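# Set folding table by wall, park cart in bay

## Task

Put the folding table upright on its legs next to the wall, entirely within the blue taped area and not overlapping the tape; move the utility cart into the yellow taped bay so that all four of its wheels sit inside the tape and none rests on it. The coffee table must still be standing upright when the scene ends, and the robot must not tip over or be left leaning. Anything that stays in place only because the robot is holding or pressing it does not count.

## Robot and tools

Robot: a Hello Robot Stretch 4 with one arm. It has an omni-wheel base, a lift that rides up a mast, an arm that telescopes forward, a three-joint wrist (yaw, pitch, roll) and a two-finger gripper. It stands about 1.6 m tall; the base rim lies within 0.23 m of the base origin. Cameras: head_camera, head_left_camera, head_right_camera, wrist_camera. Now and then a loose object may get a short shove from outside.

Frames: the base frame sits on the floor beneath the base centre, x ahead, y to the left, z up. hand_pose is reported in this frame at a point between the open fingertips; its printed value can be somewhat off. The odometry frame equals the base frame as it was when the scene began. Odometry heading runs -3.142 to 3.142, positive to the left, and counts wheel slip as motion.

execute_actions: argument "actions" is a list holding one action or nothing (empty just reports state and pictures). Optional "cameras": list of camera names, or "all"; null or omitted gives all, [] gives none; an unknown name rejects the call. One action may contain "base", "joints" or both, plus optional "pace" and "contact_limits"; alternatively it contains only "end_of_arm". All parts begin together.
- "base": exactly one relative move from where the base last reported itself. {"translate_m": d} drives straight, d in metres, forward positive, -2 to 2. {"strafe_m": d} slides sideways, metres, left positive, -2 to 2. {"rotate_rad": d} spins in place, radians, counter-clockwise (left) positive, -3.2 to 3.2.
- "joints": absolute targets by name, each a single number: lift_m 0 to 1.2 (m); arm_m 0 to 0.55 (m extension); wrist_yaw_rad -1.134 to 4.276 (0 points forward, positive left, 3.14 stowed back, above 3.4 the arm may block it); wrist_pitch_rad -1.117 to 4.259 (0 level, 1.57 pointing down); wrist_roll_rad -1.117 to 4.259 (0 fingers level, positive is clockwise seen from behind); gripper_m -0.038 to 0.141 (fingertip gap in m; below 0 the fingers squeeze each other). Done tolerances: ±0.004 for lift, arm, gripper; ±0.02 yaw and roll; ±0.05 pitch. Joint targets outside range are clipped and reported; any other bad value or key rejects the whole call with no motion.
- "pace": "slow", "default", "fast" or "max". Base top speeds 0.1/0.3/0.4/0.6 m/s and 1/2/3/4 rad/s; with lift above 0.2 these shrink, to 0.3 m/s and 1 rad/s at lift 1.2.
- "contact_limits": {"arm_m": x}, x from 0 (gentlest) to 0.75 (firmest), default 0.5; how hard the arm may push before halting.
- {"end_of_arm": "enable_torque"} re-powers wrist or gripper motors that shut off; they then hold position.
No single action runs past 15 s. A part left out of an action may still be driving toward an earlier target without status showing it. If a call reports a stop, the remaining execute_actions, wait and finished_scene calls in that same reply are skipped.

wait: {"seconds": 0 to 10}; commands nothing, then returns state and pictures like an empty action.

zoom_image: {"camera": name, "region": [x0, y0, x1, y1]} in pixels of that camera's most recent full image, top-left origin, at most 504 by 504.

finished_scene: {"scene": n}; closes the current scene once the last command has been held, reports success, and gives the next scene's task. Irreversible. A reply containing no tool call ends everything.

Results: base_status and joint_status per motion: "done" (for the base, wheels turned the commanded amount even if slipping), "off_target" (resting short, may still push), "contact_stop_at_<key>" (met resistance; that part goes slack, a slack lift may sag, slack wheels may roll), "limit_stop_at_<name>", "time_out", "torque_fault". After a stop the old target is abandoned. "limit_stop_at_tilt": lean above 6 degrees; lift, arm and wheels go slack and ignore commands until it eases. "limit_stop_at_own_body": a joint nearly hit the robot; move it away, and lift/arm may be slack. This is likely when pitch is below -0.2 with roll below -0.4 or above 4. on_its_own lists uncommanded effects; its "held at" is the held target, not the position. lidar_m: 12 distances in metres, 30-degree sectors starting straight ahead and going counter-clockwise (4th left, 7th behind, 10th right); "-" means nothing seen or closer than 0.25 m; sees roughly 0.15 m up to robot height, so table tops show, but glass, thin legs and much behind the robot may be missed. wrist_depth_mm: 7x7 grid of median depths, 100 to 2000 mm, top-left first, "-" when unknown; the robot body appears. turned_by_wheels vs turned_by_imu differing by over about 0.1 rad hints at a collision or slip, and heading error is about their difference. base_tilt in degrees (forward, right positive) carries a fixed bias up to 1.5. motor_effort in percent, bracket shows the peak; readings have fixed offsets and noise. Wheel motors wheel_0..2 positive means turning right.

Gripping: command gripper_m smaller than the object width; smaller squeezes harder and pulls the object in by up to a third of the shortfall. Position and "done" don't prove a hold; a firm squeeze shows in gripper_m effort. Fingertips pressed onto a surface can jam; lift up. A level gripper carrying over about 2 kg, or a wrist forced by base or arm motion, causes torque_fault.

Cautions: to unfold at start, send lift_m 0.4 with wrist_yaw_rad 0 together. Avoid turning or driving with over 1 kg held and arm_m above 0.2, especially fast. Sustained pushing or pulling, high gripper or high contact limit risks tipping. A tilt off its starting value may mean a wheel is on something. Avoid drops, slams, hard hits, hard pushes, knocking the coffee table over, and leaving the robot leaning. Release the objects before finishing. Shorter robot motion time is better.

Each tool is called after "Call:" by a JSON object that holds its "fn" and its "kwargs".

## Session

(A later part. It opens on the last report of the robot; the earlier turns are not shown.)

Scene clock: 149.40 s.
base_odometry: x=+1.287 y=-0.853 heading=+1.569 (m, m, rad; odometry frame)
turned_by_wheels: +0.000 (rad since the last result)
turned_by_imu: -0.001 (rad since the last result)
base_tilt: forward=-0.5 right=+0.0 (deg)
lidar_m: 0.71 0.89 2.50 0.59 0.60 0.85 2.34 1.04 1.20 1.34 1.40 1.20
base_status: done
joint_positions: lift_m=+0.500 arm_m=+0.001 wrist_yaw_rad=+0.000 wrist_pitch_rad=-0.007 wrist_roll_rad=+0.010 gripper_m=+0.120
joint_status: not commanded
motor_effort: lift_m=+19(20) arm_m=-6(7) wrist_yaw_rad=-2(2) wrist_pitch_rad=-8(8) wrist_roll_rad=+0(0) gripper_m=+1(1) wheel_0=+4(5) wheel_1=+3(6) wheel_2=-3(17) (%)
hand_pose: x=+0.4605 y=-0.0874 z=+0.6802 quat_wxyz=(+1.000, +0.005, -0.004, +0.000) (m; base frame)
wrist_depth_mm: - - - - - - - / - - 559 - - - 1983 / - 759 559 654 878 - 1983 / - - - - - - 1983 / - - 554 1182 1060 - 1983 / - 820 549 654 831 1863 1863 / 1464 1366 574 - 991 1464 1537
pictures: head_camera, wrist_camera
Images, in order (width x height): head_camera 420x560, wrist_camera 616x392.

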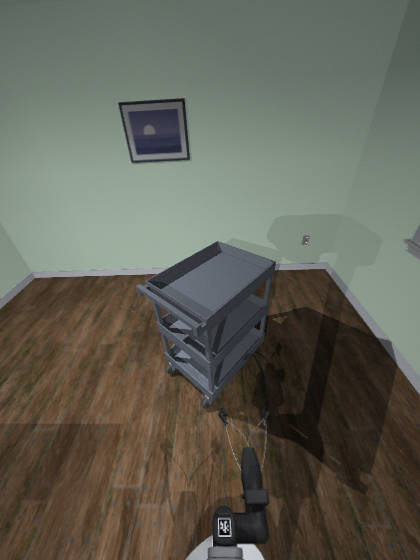

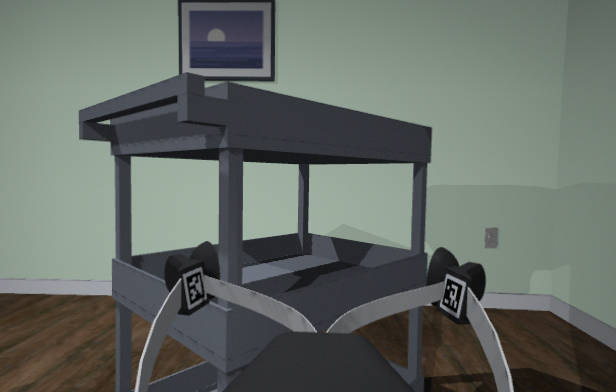

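Call:
{"fn": "execute_actions", "kwargs": {"actions": [{"base":{"strafe_m":0.14}}], "cameras": []}}

Call:
{"fn": "execute_actions", "kwargs": {"actions": [{"base":{"translate_m":0.37}}], "cameras": []}}

Call:
{"fn": "execute_actions", "kwargs": {"actions": [{"joints":{"gripper_m":0.0}}], "cameras": ["wrist_camera"]}}

Call:
{"fn": "execute_actions", "kwargs": {"actions": [{"base":{"strafe_m":-0.2}}], "cameras": []}}

Call:
{"fn": "execute_actions", "kwargs": {"actions": [{"base":{"translate_m":-2.0}}], "cameras": ["head_camera","head_left_camera"]}}

Scene clock: 158.00 s.
base_odometry: x=+1.147 y=-0.852 heading=+1.569 (m, m, rad; odometry frame)
turned_by_wheels: +0.000 (rad since the last result)
turned_by_imu: -0.001 (rad since the last result)
base_tilt: forward=-0.3 right=+0.1 (deg)
lidar_m: 0.69 1.01 2.35 0.53 0.46 0.63 2.36 1.10 1.21 1.46 1.55 0.96
base_status: done
joint_positions: lift_m=+0.500 arm_m=+0.001 wrist_yaw_rad=+0.000 wrist_pitch_rad=-0.007 wrist_roll_rad=+0.010 gripper_m=+0.120
joint_status: not commanded
motor_effort: lift_m=+19(19) arm_m=-6(7) wrist_yaw_rad=-1(1) wrist_pitch_rad=-7(7) wrist_roll_rad=+0(0) gripper_m=+1(2) wheel_0=-1(10) wheel_1=+3(11) wheel_2=+0(1) (%)
hand_pose: x=+0.4605 y=-0.0874 z=+0.6802 quat_wxyz=(+1.000, +0.005, -0.004, +0.000) (m; base frame)
wrist_depth_mm: - - - - - - - / - - - 574 - - - / - - 707 559 668 - - / - - - - - - - / - - 991 1078 1160 - - / - - 661 549 634 1863 - / 1464 1366 1464 - 1118 1366 1499
pictures: none
No camera images: the call's "cameras" was empty. Leave "cameras" out to get every camera's image.

Scene clock: 160.70 s.
base_odometry: x=+1.147 y=-0.483 heading=+1.570 (m, m, rad; odometry frame)
turned_by_wheels: +0.000 (rad since the last result)
turned_by_imu: -0.001 (rad since the last result)
base_tilt: forward=-0.4 right=+0.1 (deg)
lidar_m: 0.35 0.52 2.33 1.98 0.75 0.69 2.75 1.39 1.54 1.45 1.52 0.41
base_status: done
joint_positions: lift_m=+0.500 arm_m=+0.001 wrist_yaw_rad=+0.000 wrist_pitch_rad=-0.007 wrist_roll_rad=+0.010 gripper_m=+0.120
joint_status: not commanded
motor_effort: lift_m=+19(19) arm_m=-7(7) wrist_yaw_rad=-2(2) wrist_pitch_rad=-7(7) wrist_roll_rad=+0(0) gripper_m=-1(0) wheel_0=+3(13) wheel_1=+5(9) wheel_2=-4(9) (%)
hand_pose: x=+0.4605 y=-0.0874 z=+0.6802 quat_wxyz=(+1.000, +0.005, -0.004, +0.000) (m; base frame)
wrist_depth_mm: 296 279 200 150 174 249 1708 / 418 283 206 160 183 253 445 / 1808 436 410 165 373 366 512 / 1921 1808 1808 166 1756 1756 1708 / 1921 1863 1808 166 1808 1756 1756 / 1863 554 609 166 647 654 640 / 1281 496 525 - 535 521 580
pictures: none
No camera images: the call's "cameras" was empty. Leave "cameras" out to get every camera's image.

Scene clock: 162.77 s.
base_odometry: x=+1.147 y=-0.483 heading=+1.570 (m, m, rad; odometry frame)
turned_by_wheels: +0.000 (rad since the last result)
turned_by_imu: -0.001 (rad since the last result)
base_tilt: forward=-0.6 right=+0.1 (deg)
lidar_m: 0.35 0.53 2.33 1.98 0.71 0.68 2.72 1.42 1.54 1.47 1.51 0.41
base_status: not commanded
joint_positions: lift_m=+0.500 arm_m=+0.001 wrist_yaw_rad=-0.001 wrist_pitch_rad=-0.007 wrist_roll_rad=+0.010 gripper_m=+0.000
joint_status: all done
motor_effort: lift_m=+19(19) arm_m=-6(7) wrist_yaw_rad=+1(1) wrist_pitch_rad=-7(6) wrist_roll_rad=-1(1) gripper_m=-8(9) wheel_0=+3(4) wheel_1=+5(5) wheel_2=-4(4) (%)
hand_pose: x=+0.4604 y=-0.0877 z=+0.6802 quat_wxyz=(+1.000, +0.005, -0.004, -0.001) (m; base frame)
wrist_depth_mm: 290 278 198 150 175 250 1708 / 421 281 206 160 184 256 455 / 1863 433 410 164 373 366 525 / 1863 1808 1808 165 1756 1756 1756 / 1863 1863 1863 166 1756 1756 1756 / 1863 580 187 167 185 676 1756 / 1308 496 525 - 535 480 585
pictures: wrist_camera
Images, in order (width x height): wrist_camera 616x392.

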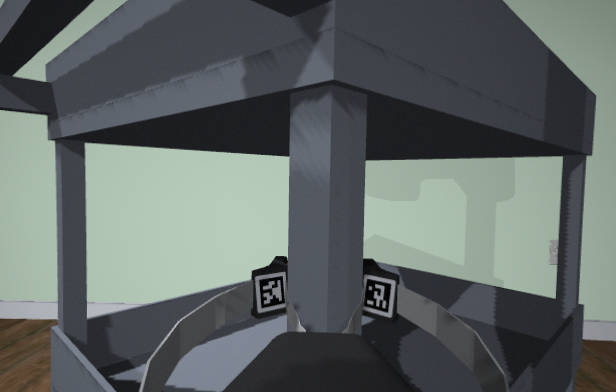

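Scene clock: 164.70 s.
base_odometry: x=+1.347 y=-0.483 heading=+1.570 (m, m, rad; odometry frame)
turned_by_wheels: +0.000 (rad since the last result)
turned_by_imu: -0.001 (rad since the last result)
base_tilt: forward=-0.5 right=+0.2 (deg)
lidar_m: 0.33 0.44 2.54 1.99 0.83 0.90 1.97 1.31 1.34 1.26 1.30 0.51
base_status: done
joint_positions: lift_m=+0.500 arm_m=+0.001 wrist_yaw_rad=+0.002 wrist_pitch_rad=-0.007 wrist_roll_rad=+0.010 gripper_m=+0.000
joint_status: not commanded
motor_effort: lift_m=+19(19) arm_m=-6(6) wrist_yaw_rad=-7(21) wrist_pitch_rad=-8(8) wrist_roll_rad=-1(1) gripper_m=-6(7) wheel_0=+2(14) wheel_1=-2(8) wheel_2=+0(5) (%)
hand_pose: x=+0.4606 y=-0.0869 z=+0.6802 quat_wxyz=(+1.000, +0.005, -0.004, +0.001) (m; base frame)
wrist_depth_mm: 266 222 190 160 216 1708 1708 / 270 224 195 170 221 1708 1708 / 459 433 410 175 377 1708 1756 / 1863 1863 1863 178 1863 1756 1756 / 1863 1863 1863 180 1808 1756 1756 / 1921 627 186 178 189 1756 1756 / 469 496 525 - 535 691 1537
pictures: none
No camera images: the call's "cameras" was empty. Leave "cameras" out to get every camera's image.

Scene clock: 172.87 s.
base_odometry: x=+1.344 y=-2.483 heading=+1.570 (m, m, rad; odometry frame)
turned_by_wheels: +0.000 (rad since the last result)
turned_by_imu: -0.005 (rad since the last result)
base_tilt: forward=-0.4 right=+0.0 (deg)
lidar_m: 0.36 0.64 1.29 1.37 1.04 0.75 0.73 0.75 0.53 0.48 0.52 0.45
base_status: done
joint_positions: lift_m=+0.500 arm_m=+0.001 wrist_yaw_rad=+0.004 wrist_pitch_rad=-0.007 wrist_roll_rad=+0.010 gripper_m=+0.000
joint_status: not commanded
motor_effort: lift_m=+19(19) arm_m=-6(6) wrist_yaw_rad=-12(34) wrist_pitch_rad=-7(9) wrist_roll_rad=-1(0) gripper_m=-7(12) wheel_0=-2(15) wheel_1=-3(6) wheel_2=+5(16) (%)
hand_pose: x=+0.4607 y=-0.0864 z=+0.6802 quat_wxyz=(+1.000, +0.005, -0.004, +0.002) (m; base frame)
wrist_depth_mm: - 312 224 167 193 245 1708 / 946 410 238 175 198 249 330 / 960 504 407 183 375 364 384 / 991 1255 - 185 - - 1863 / 991 1281 - 188 - - 1863 / 991 580 188 184 190 715 640 / 991 488 525 - 535 480 530
pictures: head_camera, head_left_camera
Images, in order (width x height): head_camera 420x560, head_left_camera 420x672.

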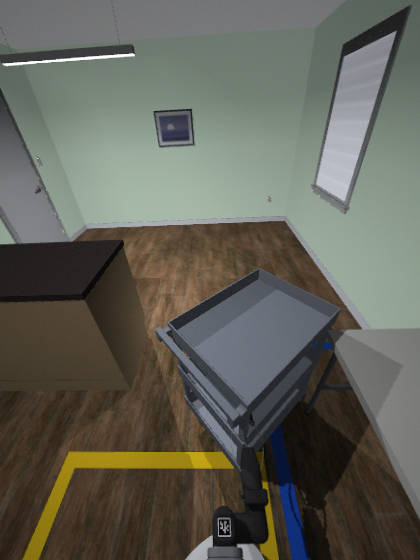

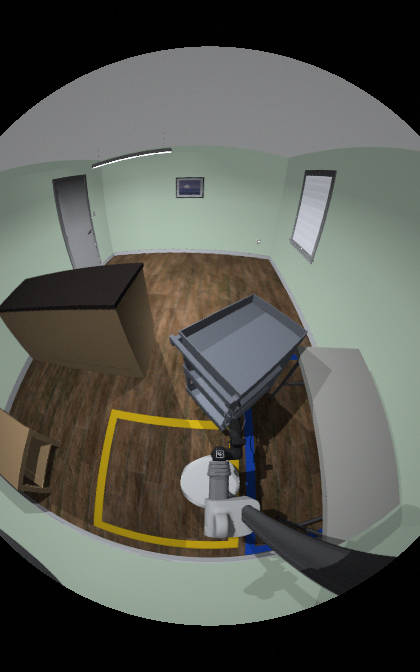

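Close to the table. Shift left.

Call:
{"fn": "execute_actions", "kwargs": {"actions": [{"base":{"strafe_m":0.25},"pace":"slow"}], "cameras": []}}

Call:
{"fn": "execute_actions", "kwargs": {"actions": [{"base":{"translate_m":-0.4},"pace":"slow"}], "cameras": []}}

Call:
{"fn": "execute_actions", "kwargs": {"actions": [{"base":{"strafe_m":0.5},"pace":"slow"}], "cameras": ["head_left_camera"]}}

Call:
{"fn": "execute_actions", "kwargs": {"actions": [{"base":{"rotate_rad":-0.9},"pace":"slow"}], "cameras": ["head_left_camera"]}}

Scene clock: 182.17 s.
base_odometry: x=+1.094 y=-2.482 heading=+1.570 (m, m, rad; odometry frame)
turned_by_wheels: +0.000 (rad since the last result)
turned_by_imu: -0.002 (rad since the last result)
base_tilt: forward=-0.4 right=-0.1 (deg)
lidar_m: 0.38 0.98 1.28 1.13 1.02 0.76 0.74 0.74 0.76 0.74 0.77 0.40
base_status: done
joint_positions: lift_m=+0.500 arm_m=+0.001 wrist_yaw_rad=-0.004 wrist_pitch_rad=-0.007 wrist_roll_rad=+0.010 gripper_m=+0.000
joint_status: not commanded
motor_effort: lift_m=+19(19) arm_m=-6(6) wrist_yaw_rad=+9(24) wrist_pitch_rad=-7(8) wrist_roll_rad=+0(0) gripper_m=-6(11) wheel_0=-5(15) wheel_1=+4(6) wheel_2=+0(4) (%)
hand_pose: x=+0.4601 y=-0.0884 z=+0.6802 quat_wxyz=(+1.000, +0.005, -0.004, -0.002) (m; base frame)
wrist_depth_mm: - 322 264 162 177 204 234 / 691 904 298 173 182 206 236 / 691 904 418 176 373 368 359 / 691 960 - 177 - - - / 699 960 - 179 - - - / 699 976 188 178 187 732 668 / 707 866 500 - 535 484 549
pictures: none
No camera images: the call's "cameras" was empty. Leave "cameras" out to get every camera's image.

Scene clock: 187.43 s.
base_odometry: x=+1.094 y=-2.882 heading=+1.570 (m, m, rad; odometry frame)
turned_by_wheels: +0.000 (rad since the last result)
turned_by_imu: -0.001 (rad since the last result)
base_tilt: forward=-0.4 right=+0.1 (deg)
lidar_m: 0.33 0.45 1.19 1.13 0.48 0.35 0.31 0.31 0.46 0.74 0.74 0.48
base_status: done
joint_positions: lift_m=+0.500 arm_m=+0.001 wrist_yaw_rad=+0.005 wrist_pitch_rad=-0.007 wrist_roll_rad=+0.010 gripper_m=+0.000
joint_status: not commanded
on_its_own: wrist_yaw_rad is at rest, and its effort (-15) is outside its rest range (-13 to +13)
motor_effort: lift_m=+19(19) arm_m=-5(6) wrist_yaw_rad=-15(16) wrist_pitch_rad=-7(7) wrist_roll_rad=+2(2) gripper_m=-7(8) wheel_0=-3(13) wheel_1=-4(8) wheel_2=+8(13) (%)
hand_pose: x=+0.4608 y=-0.0860 z=+0.6802 quat_wxyz=(+1.000, +0.005, -0.004, +0.002) (m; base frame)
wrist_depth_mm: 281 229 192 163 218 - - / 285 231 198 170 223 - - / 455 427 407 179 375 668 - / 1118 1098 - 180 - - - / 1118 1098 1499 181 - - - / 1118 615 188 179 189 1808 - / 473 496 521 - 535 439 1537
pictures: none
No camera images: the call's "cameras" was empty. Leave "cameras" out to get every camera's image.

Scene clock: 193.57 s.
base_odometry: x=+0.594 y=-2.881 heading=+1.569 (m, m, rad; odometry frame)
turned_by_wheels: +0.000 (rad since the last result)
turned_by_imu: -0.002 (rad since the last result)
base_tilt: forward=-0.4 right=+0.0 (deg)
lidar_m: 0.36 1.32 0.66 0.63 0.45 0.33 0.31 0.32 0.45 1.22 0.90 0.39
base_status: done
joint_positions: lift_m=+0.500 arm_m=+0.001 wrist_yaw_rad=-0.002 wrist_pitch_rad=-0.007 wrist_roll_rad=+0.010 gripper_m=+0.000
joint_status: not commanded
motor_effort: lift_m=+19(19) arm_m=-6(5) wrist_yaw_rad=+3(17) wrist_pitch_rad=-7(6) wrist_roll_rad=+1(1) gripper_m=-6(8) wheel_0=-8(13) wheel_1=+3(9) wheel_2=+0(5) (%)
hand_pose: x=+0.4603 y=-0.0879 z=+0.6802 quat_wxyz=(+1.000, +0.005, -0.004, -0.001) (m; base frame)
wrist_depth_mm: - - 249 162 173 190 208 / - - 430 173 177 195 211 / 1078 1098 564 177 370 362 357 / 1098 1098 1078 177 - - - / 1118 1098 1078 178 - - - / 1118 1118 187 178 185 759 683 / 1138 1118 559 - 539 484 549
pictures: head_left_camera
Images, in order (width x height): head_left_camera 420x672.

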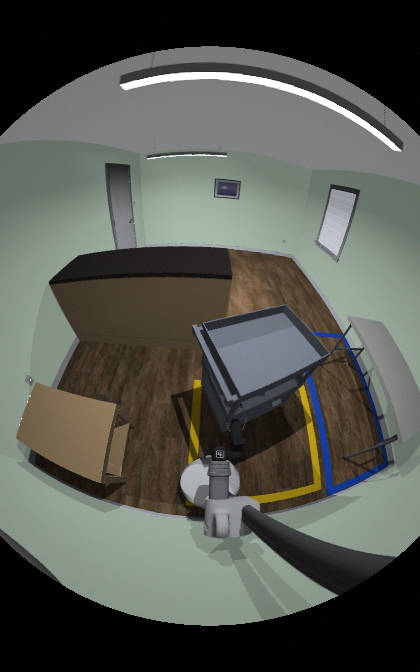

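Scene clock: 195.77 s.
base_odometry: x=+0.594 y=-2.881 heading=+0.670 (m, m, rad; odometry frame)
turned_by_wheels: -0.899 (rad since the last result)
turned_by_imu: -0.914 (rad since the last result)
base_tilt: forward=-0.4 right=+0.1 (deg)
lidar_m: 0.29 0.28 0.33 1.42 0.64 0.64 0.43 0.32 0.31 0.36 0.56 0.34
base_status: done
joint_positions: lift_m=+0.500 arm_m=+0.001 wrist_yaw_rad=+0.002 wrist_pitch_rad=-0.007 wrist_roll_rad=+0.010 gripper_m=+0.000
joint_status: not commanded
motor_effort: lift_m=+19(19) arm_m=-6(6) wrist_yaw_rad=-6(31) wrist_pitch_rad=-8(9) wrist_roll_rad=+0(1) gripper_m=-7(11) wheel_0=+4(16) wheel_1=+4(9) wheel_2=+6(19) (%)
hand_pose: x=+0.4606 y=-0.0870 z=+0.6801 quat_wxyz=(+1.000, +0.005, -0.003, +0.001) (m; base frame)
wrist_depth_mm: 138 146 154 163 1808 1661 1464 / 164 159 158 168 1863 1708 1464 / 462 433 410 178 1983 1708 1464 / - - - 180 1863 1661 1464 / - - - 181 1921 1708 1499 / 668 699 187 182 190 1708 1499 / 525 496 525 - 1499 1336 1430
pictures: head_left_camera
Images, in order (width x height): head_left_camera 420x672.

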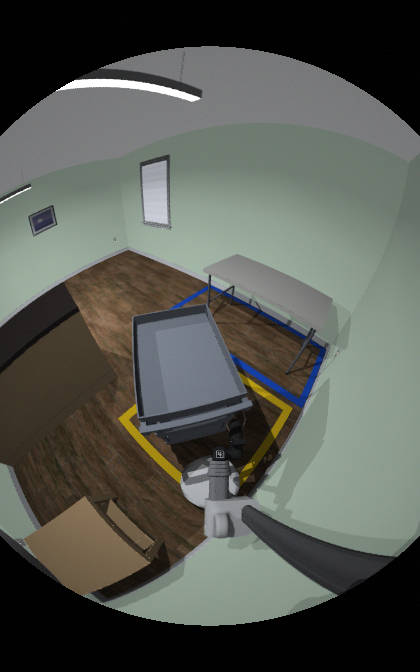

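Call:
{"fn": "execute_actions", "kwargs": {"actions": [{"base":{"rotate_rad":-0.67},"joints":{"arm_m":0.15},"pace":"slow"}], "cameras": ["head_left_camera"]}}

Scene clock: 201.17 s.
base_odometry: x=+0.594 y=-2.881 heading=+0.000 (m, m, rad; odometry frame)
turned_by_wheels: -0.670 (rad since the last result)
turned_by_imu: -0.680 (rad since the last result)
base_tilt: forward=-0.6 right=+0.0 (deg)
lidar_m: 0.27 0.25 0.49 1.26 1.34 0.68 0.64 0.47 0.33 0.31 0.33 0.46
base_status: done
joint_positions: lift_m=+0.500 arm_m=+0.149 wrist_yaw_rad=-0.001 wrist_pitch_rad=-0.007 wrist_roll_rad=+0.010 gripper_m=+0.000
joint_status: all done
motor_effort: lift_m=+18(19) arm_m=+7(7) wrist_yaw_rad=+1(48) wrist_pitch_rad=-6(9) wrist_roll_rad=+0(0) gripper_m=-5(10) wheel_0=-4(17) wheel_1=+2(18) wheel_2=-3(10) (%)
hand_pose: x=+0.6080 y=-0.0877 z=+0.6803 quat_wxyz=(+1.000, +0.005, -0.004, +0.000) (m; base frame)
wrist_depth_mm: 111 109 113 142 173 535 410 / 168 163 160 158 1042 615 402 / 535 1708 1661 178 1182 603 399 / 1708 1708 1661 180 1160 603 397 / 1708 1708 1708 182 1138 597 397 / 1708 1708 187 181 190 549 397 / 469 389 1464 - 976 480 397
pictures: head_left_camera
Images, in order (width x height): head_left_camera 420x672.

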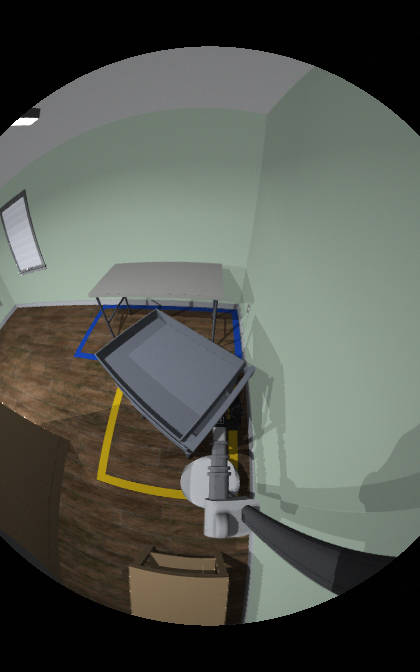

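Pull it back in −x.

Call:
{"fn": "execute_actions", "kwargs": {"actions": [{"base":{"translate_m":-0.3},"pace":"slow"}], "cameras": []}}

Call:
{"fn": "execute_actions", "kwargs": {"actions": [{"base":{"strafe_m":0.1},"pace":"slow"}], "cameras": []}}

Call:
{"fn": "execute_actions", "kwargs": {"actions": [{"joints":{"gripper_m":0.12}}], "cameras": []}}

Call:
{"fn": "execute_actions", "kwargs": {"actions": [{"joints":{"arm_m":0}}], "cameras": ["head_left_camera","head_camera"]}}

Scene clock: 210.87 s.
base_odometry: x=+0.294 y=-2.881 heading=+0.000 (m, m, rad; odometry frame)
turned_by_wheels: +0.000 (rad since the last result)
turned_by_imu: -0.002 (rad since the last result)
base_tilt: forward=-0.4 right=+0.1 (deg)
lidar_m: 0.41 0.38 1.33 1.28 0.49 0.36 0.34 0.44 0.31 0.30 0.33 0.46
base_status: done
joint_positions: lift_m=+0.500 arm_m=+0.149 wrist_yaw_rad=+0.001 wrist_pitch_rad=-0.007 wrist_roll_rad=+0.010 gripper_m=+0.000
joint_status: not commanded
motor_effort: lift_m=+18(18) arm_m=+5(7) wrist_yaw_rad=-5(20) wrist_pitch_rad=-6(6) wrist_roll_rad=+1(0) gripper_m=-7(7) wheel_0=-4(6) wheel_1=-5(8) wheel_2=+5(12) (%)
hand_pose: x=+0.6086 y=-0.0871 z=+0.6803 quat_wxyz=(+1.000, +0.005, -0.004, +0.001) (m; base frame)
wrist_depth_mm: 124 134 144 158 917 615 407 / 168 163 159 163 1042 615 402 / 473 445 424 174 1182 609 397 / - - 1983 176 1366 597 397 / - - - 177 1138 597 394 / 640 683 187 177 191 554 394 / 521 496 492 - 976 480 394
pictures: none
No camera images: the call's "cameras" was empty. Leave "cameras" out to get every camera's image.

Scene clock: 213.00 s.
base_odometry: x=+0.294 y=-2.782 heading=-0.001 (m, m, rad; odometry frame)
turned_by_wheels: -0.001 (rad since the last result)
turned_by_imu: -0.002 (rad since the last result)
base_tilt: forward=-0.4 right=+0.0 (deg)
lidar_m: 0.41 0.41 1.25 1.17 1.24 0.33 0.35 0.37 0.44 0.39 0.43 0.52
base_status: done
joint_positions: lift_m=+0.500 arm_m=+0.149 wrist_yaw_rad=-0.005 wrist_pitch_rad=-0.007 wrist_roll_rad=+0.010 gripper_m=+0.000
joint_status: not commanded
motor_effort: lift_m=+18(18) arm_m=+5(5) wrist_yaw_rad=+12(30) wrist_pitch_rad=-6(6) wrist_roll_rad=+0(1) gripper_m=-4(6) wheel_0=-8(17) wheel_1=+2(8) wheel_2=-3(7) (%)
hand_pose: x=+0.6081 y=-0.0888 z=+0.6803 quat_wxyz=(+1.000, +0.005, -0.004, -0.002) (m; base frame)
wrist_depth_mm: 129 136 145 154 1255 842 559 / 169 164 160 159 1397 842 549 / 477 449 424 169 1576 820 554 / - - 1983 170 1537 820 549 / - - - 172 1366 820 544 / 661 691 466 173 187 759 539 / 521 508 492 - 1308 661 539
pictures: none
No camera images: the call's "cameras" was empty. Leave "cameras" out to get every camera's image.

Scene clock: 215.07 s.
base_odometry: x=+0.294 y=-2.782 heading=-0.001 (m, m, rad; odometry frame)
turned_by_wheels: +0.000 (rad since the last result)
turned_by_imu: +0.000 (rad since the last result)
base_tilt: forward=-0.6 right=+0.0 (deg)
lidar_m: 0.40 0.40 1.22 1.17 1.24 0.36 0.35 0.36 0.44 0.40 0.44 0.51
base_status: not commanded
joint_positions: lift_m=+0.500 arm_m=+0.149 wrist_yaw_rad=-0.001 wrist_pitch_rad=-0.007 wrist_roll_rad=+0.010 gripper_m=+0.120
joint_status: all done
motor_effort: lift_m=+18(18) arm_m=+5(5) wrist_yaw_rad=+0(13) wrist_pitch_rad=-7(7) wrist_roll_rad=+2(0) gripper_m=+0(4) wheel_0=-6(8) wheel_1=+2(2) wheel_2=-2(2) (%)
hand_pose: x=+0.6085 y=-0.0876 z=+0.6803 quat_wxyz=(+1.000, +0.005, -0.004, +0.000) (m; base frame)
wrist_depth_mm: 128 135 144 153 1281 866 564 / 168 163 160 158 1430 854 559 / 477 449 424 174 1618 842 554 / - - 1983 175 1576 842 554 / - - 1983 174 1576 768 549 / 661 683 609 171 1205 676 549 / 521 492 521 - 1336 820 549
pictures: none
No camera images: the call's "cameras" was empty. Leave "cameras" out to get every camera's image.

Scene clock: 216.57 s.
base_odometry: x=+0.294 y=-2.782 heading=-0.001 (m, m, rad; odometry frame)
turned_by_wheels: +0.000 (rad since the last result)
turned_by_imu: +0.000 (rad since the last result)
base_tilt: forward=-0.5 right=+0.0 (deg)
lidar_m: 0.41 0.40 1.23 1.17 1.22 0.36 0.34 0.37 0.43 0.40 0.42 0.53
base_status: not commanded
joint_positions: lift_m=+0.500 arm_m=+0.001 wrist_yaw_rad=+0.000 wrist_pitch_rad=-0.007 wrist_roll_rad=+0.010 gripper_m=+0.120
joint_status: all done
motor_effort: lift_m=+18(18) arm_m=-7(7) wrist_yaw_rad=-2(1) wrist_pitch_rad=-8(7) wrist_roll_rad=+0(1) gripper_m=+0(1) wheel_0=-5(6) wheel_1=+3(2) wheel_2=-2(2) (%)
hand_pose: x=+0.4605 y=-0.0874 z=+0.6803 quat_wxyz=(+1.000, +0.005, -0.004, +0.000) (m; base frame)
wrist_depth_mm: 248 260 272 273 253 854 564 / 249 263 279 297 1397 854 559 / 462 433 410 312 1921 831 559 / - - - - 1921 831 554 / - - 891 - 1863 768 554 / 723 732 634 322 1366 668 549 / 525 496 530 - 1366 820 549
pictures: head_camera, head_left_camera
Images, in order (width x height): head_camera 420x560, head_left_camera 420x672.

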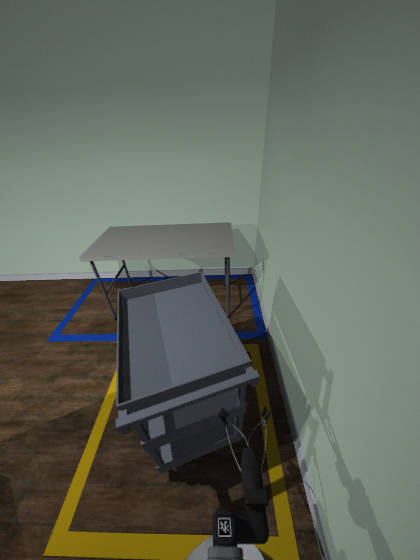

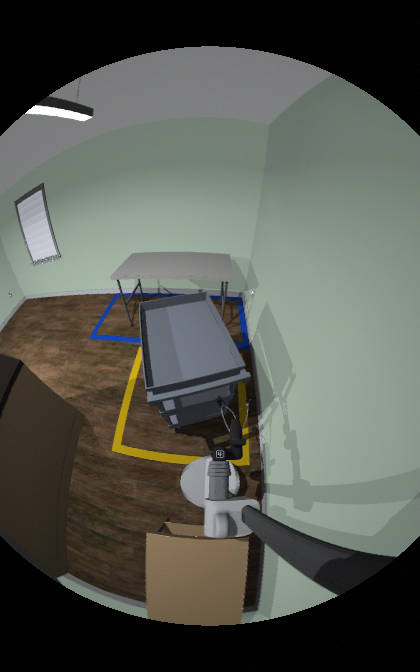

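Room near side; pull 0.15 more with the arm.

Call:
{"fn": "execute_actions", "kwargs": {"actions": [{"joints":{"arm_m":0.15}}], "cameras": []}}

Call:
{"fn": "execute_actions", "kwargs": {"actions": [{"joints":{"gripper_m":0.0}}], "cameras": []}}

Call:
{"fn": "execute_actions", "kwargs": {"actions": [{"joints":{"arm_m":0},"pace":"slow"}], "cameras": []}}

Call:
{"fn": "execute_actions", "kwargs": {"actions": [{"joints":{"gripper_m":0.12}}], "cameras": ["head_camera"]}}

Call:
{"fn": "finished_scene", "kwargs": {"scene": 1}}

Scene clock: 222.87 s.
base_odometry: x=+0.294 y=-2.782 heading=-0.001 (m, m, rad; odometry frame)
turned_by_wheels: +0.000 (rad since the last result)
turned_by_imu: -0.001 (rad since the last result)
base_tilt: forward=-0.4 right=+0.1 (deg)
lidar_m: 0.43 0.41 1.24 1.19 1.25 0.37 0.34 0.36 0.43 0.41 0.42 0.51
base_status: not commanded
joint_positions: lift_m=+0.500 arm_m=+0.149 wrist_yaw_rad=+0.000 wrist_pitch_rad=-0.007 wrist_roll_rad=+0.010 gripper_m=+0.120
joint_status: all done
motor_effort: lift_m=+18(18) arm_m=+6(6) wrist_yaw_rad=-2(1) wrist_pitch_rad=-6(7) wrist_roll_rad=+0(2) gripper_m=+1(0) wheel_0=-6(5) wheel_1=+2(3) wheel_2=-2(2) (%)
hand_pose: x=+0.6082 y=-0.0874 z=+0.6803 quat_wxyz=(+1.000, +0.005, -0.004, +0.000) (m; base frame)
wrist_depth_mm: 128 135 144 153 1281 866 569 / 168 163 160 158 1430 866 564 / 477 445 424 175 1661 842 554 / - - 1983 176 1618 842 554 / - - - 176 1618 768 554 / 654 683 615 170 1229 668 549 / 521 492 521 - 1366 831 554
pictures: none
No camera images: the call's "cameras" was empty. Leave "cameras" out to get every camera's image.

Scene clock: 224.93 s.
base_odometry: x=+0.294 y=-2.782 heading=-0.001 (m, m, rad; odometry frame)
turned_by_wheels: +0.000 (rad since the last result)
turned_by_imu: -0.001 (rad since the last result)
base_tilt: forward=-0.5 right=-0.1 (deg)
lidar_m: 0.40 0.41 1.23 1.18 1.23 0.34 0.34 0.37 0.45 0.40 0.43 0.52
base_status: not commanded
joint_positions: lift_m=+0.500 arm_m=+0.149 wrist_yaw_rad=-0.002 wrist_pitch_rad=-0.007 wrist_roll_rad=+0.010 gripper_m=+0.000
joint_status: all done
motor_effort: lift_m=+18(18) arm_m=+7(7) wrist_yaw_rad=+5(7) wrist_pitch_rad=-7(6) wrist_roll_rad=+0(1) gripper_m=-6(9) wheel_0=-5(5) wheel_1=+2(2) wheel_2=-2(2) (%)
hand_pose: x=+0.6080 y=-0.0881 z=+0.6803 quat_wxyz=(+1.000, +0.005, -0.004, -0.001) (m; base frame)
wrist_depth_mm: 128 135 144 153 1281 854 564 / 168 163 160 158 1430 831 559 / 473 445 424 167 1618 842 554 / - - - 169 1576 831 549 / - - 1983 170 1576 820 549 / 661 691 187 171 187 759 549 / 517 492 496 - 1336 661 549
pictures: none
No camera images: the call's "cameras" was empty. Leave "cameras" out to get every camera's image.

Scene clock: 227.73 s.
base_odometry: x=+0.294 y=-2.781 heading=-0.001 (m, m, rad; odometry frame)
turned_by_wheels: +0.000 (rad since the last result)
turned_by_imu: -0.001 (rad since the last result)
base_tilt: forward=-0.4 right=-0.1 (deg)
lidar_m: 0.31 0.31 0.47 1.18 1.25 0.37 0.33 0.36 0.44 0.40 0.44 0.34
base_status: not commanded
joint_positions: lift_m=+0.500 arm_m=+0.001 wrist_yaw_rad=+0.005 wrist_pitch_rad=-0.007 wrist_roll_rad=+0.010 gripper_m=+0.000
joint_status: all done
on_its_own: wrist_yaw_rad is at rest, and its effort (-17) is outside its rest range (-13 to +13)
motor_effort: lift_m=+18(18) arm_m=-8(9) wrist_yaw_rad=-17(21) wrist_pitch_rad=-9(9) wrist_roll_rad=+1(1) gripper_m=-5(7) wheel_0=-3(6) wheel_1=+2(2) wheel_2=-2(3) (%)
hand_pose: x=+0.4612 y=-0.0859 z=+0.6801 quat_wxyz=(+1.000, +0.005, -0.003, +0.003) (m; base frame)
wrist_depth_mm: 159 159 159 159 1756 891 569 / 165 160 160 160 1756 866 569 / 462 436 413 167 - 866 564 / - - - 169 - 866 569 / - - - 170 1661 854 559 / 647 732 187 172 188 842 559 / 521 496 521 - 1397 707 559
pictures: none
No camera images: the call's "cameras" was empty. Leave "cameras" out to get every camera's image.

Scene clock: 229.80 s.
base_odometry: x=+0.294 y=-2.781 heading=-0.001 (m, m, rad; odometry frame)
turned_by_wheels: +0.000 (rad since the last result)
turned_by_imu: -0.001 (rad since the last result)
base_tilt: forward=-0.4 right=-0.2 (deg)
lidar_m: 0.32 0.34 0.45 1.17 1.25 0.37 0.34 0.34 0.43 0.39 0.42 0.35
base_status: not commanded
joint_positions: lift_m=+0.500 arm_m=+0.001 wrist_yaw_rad=+0.001 wrist_pitch_rad=-0.007 wrist_roll_rad=+0.010 gripper_m=+0.120
joint_status: all done
motor_effort: lift_m=+18(18) arm_m=-7(8) wrist_yaw_rad=-3(17) wrist_pitch_rad=-7(8) wrist_roll_rad=+1(1) gripper_m=+0(5) wheel_0=-3(3) wheel_1=+2(2) wheel_2=-2(2) (%)
hand_pose: x=+0.4605 y=-0.0872 z=+0.6802 quat_wxyz=(+1.000, +0.005, -0.003, +0.000) (m; base frame)
wrist_depth_mm: 160 159 160 160 - 854 569 / 164 160 161 161 - 854 564 / 462 433 415 169 1921 842 559 / - - - 170 1921 831 554 / - - - 172 1921 768 549 / 661 741 640 172 1397 676 549 / 521 500 525 - 1366 820 549
pictures: head_camera
Images, in order (width x height): head_camera 420x560.

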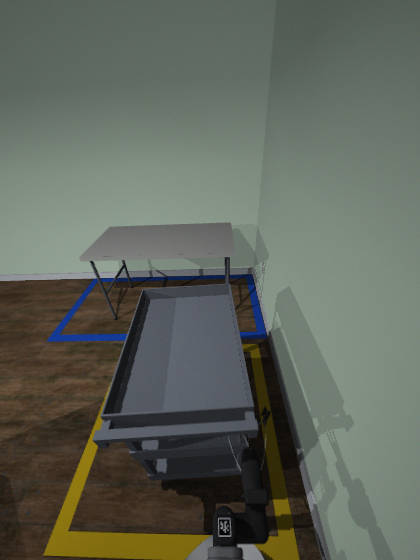

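The scene is finished: the task was done.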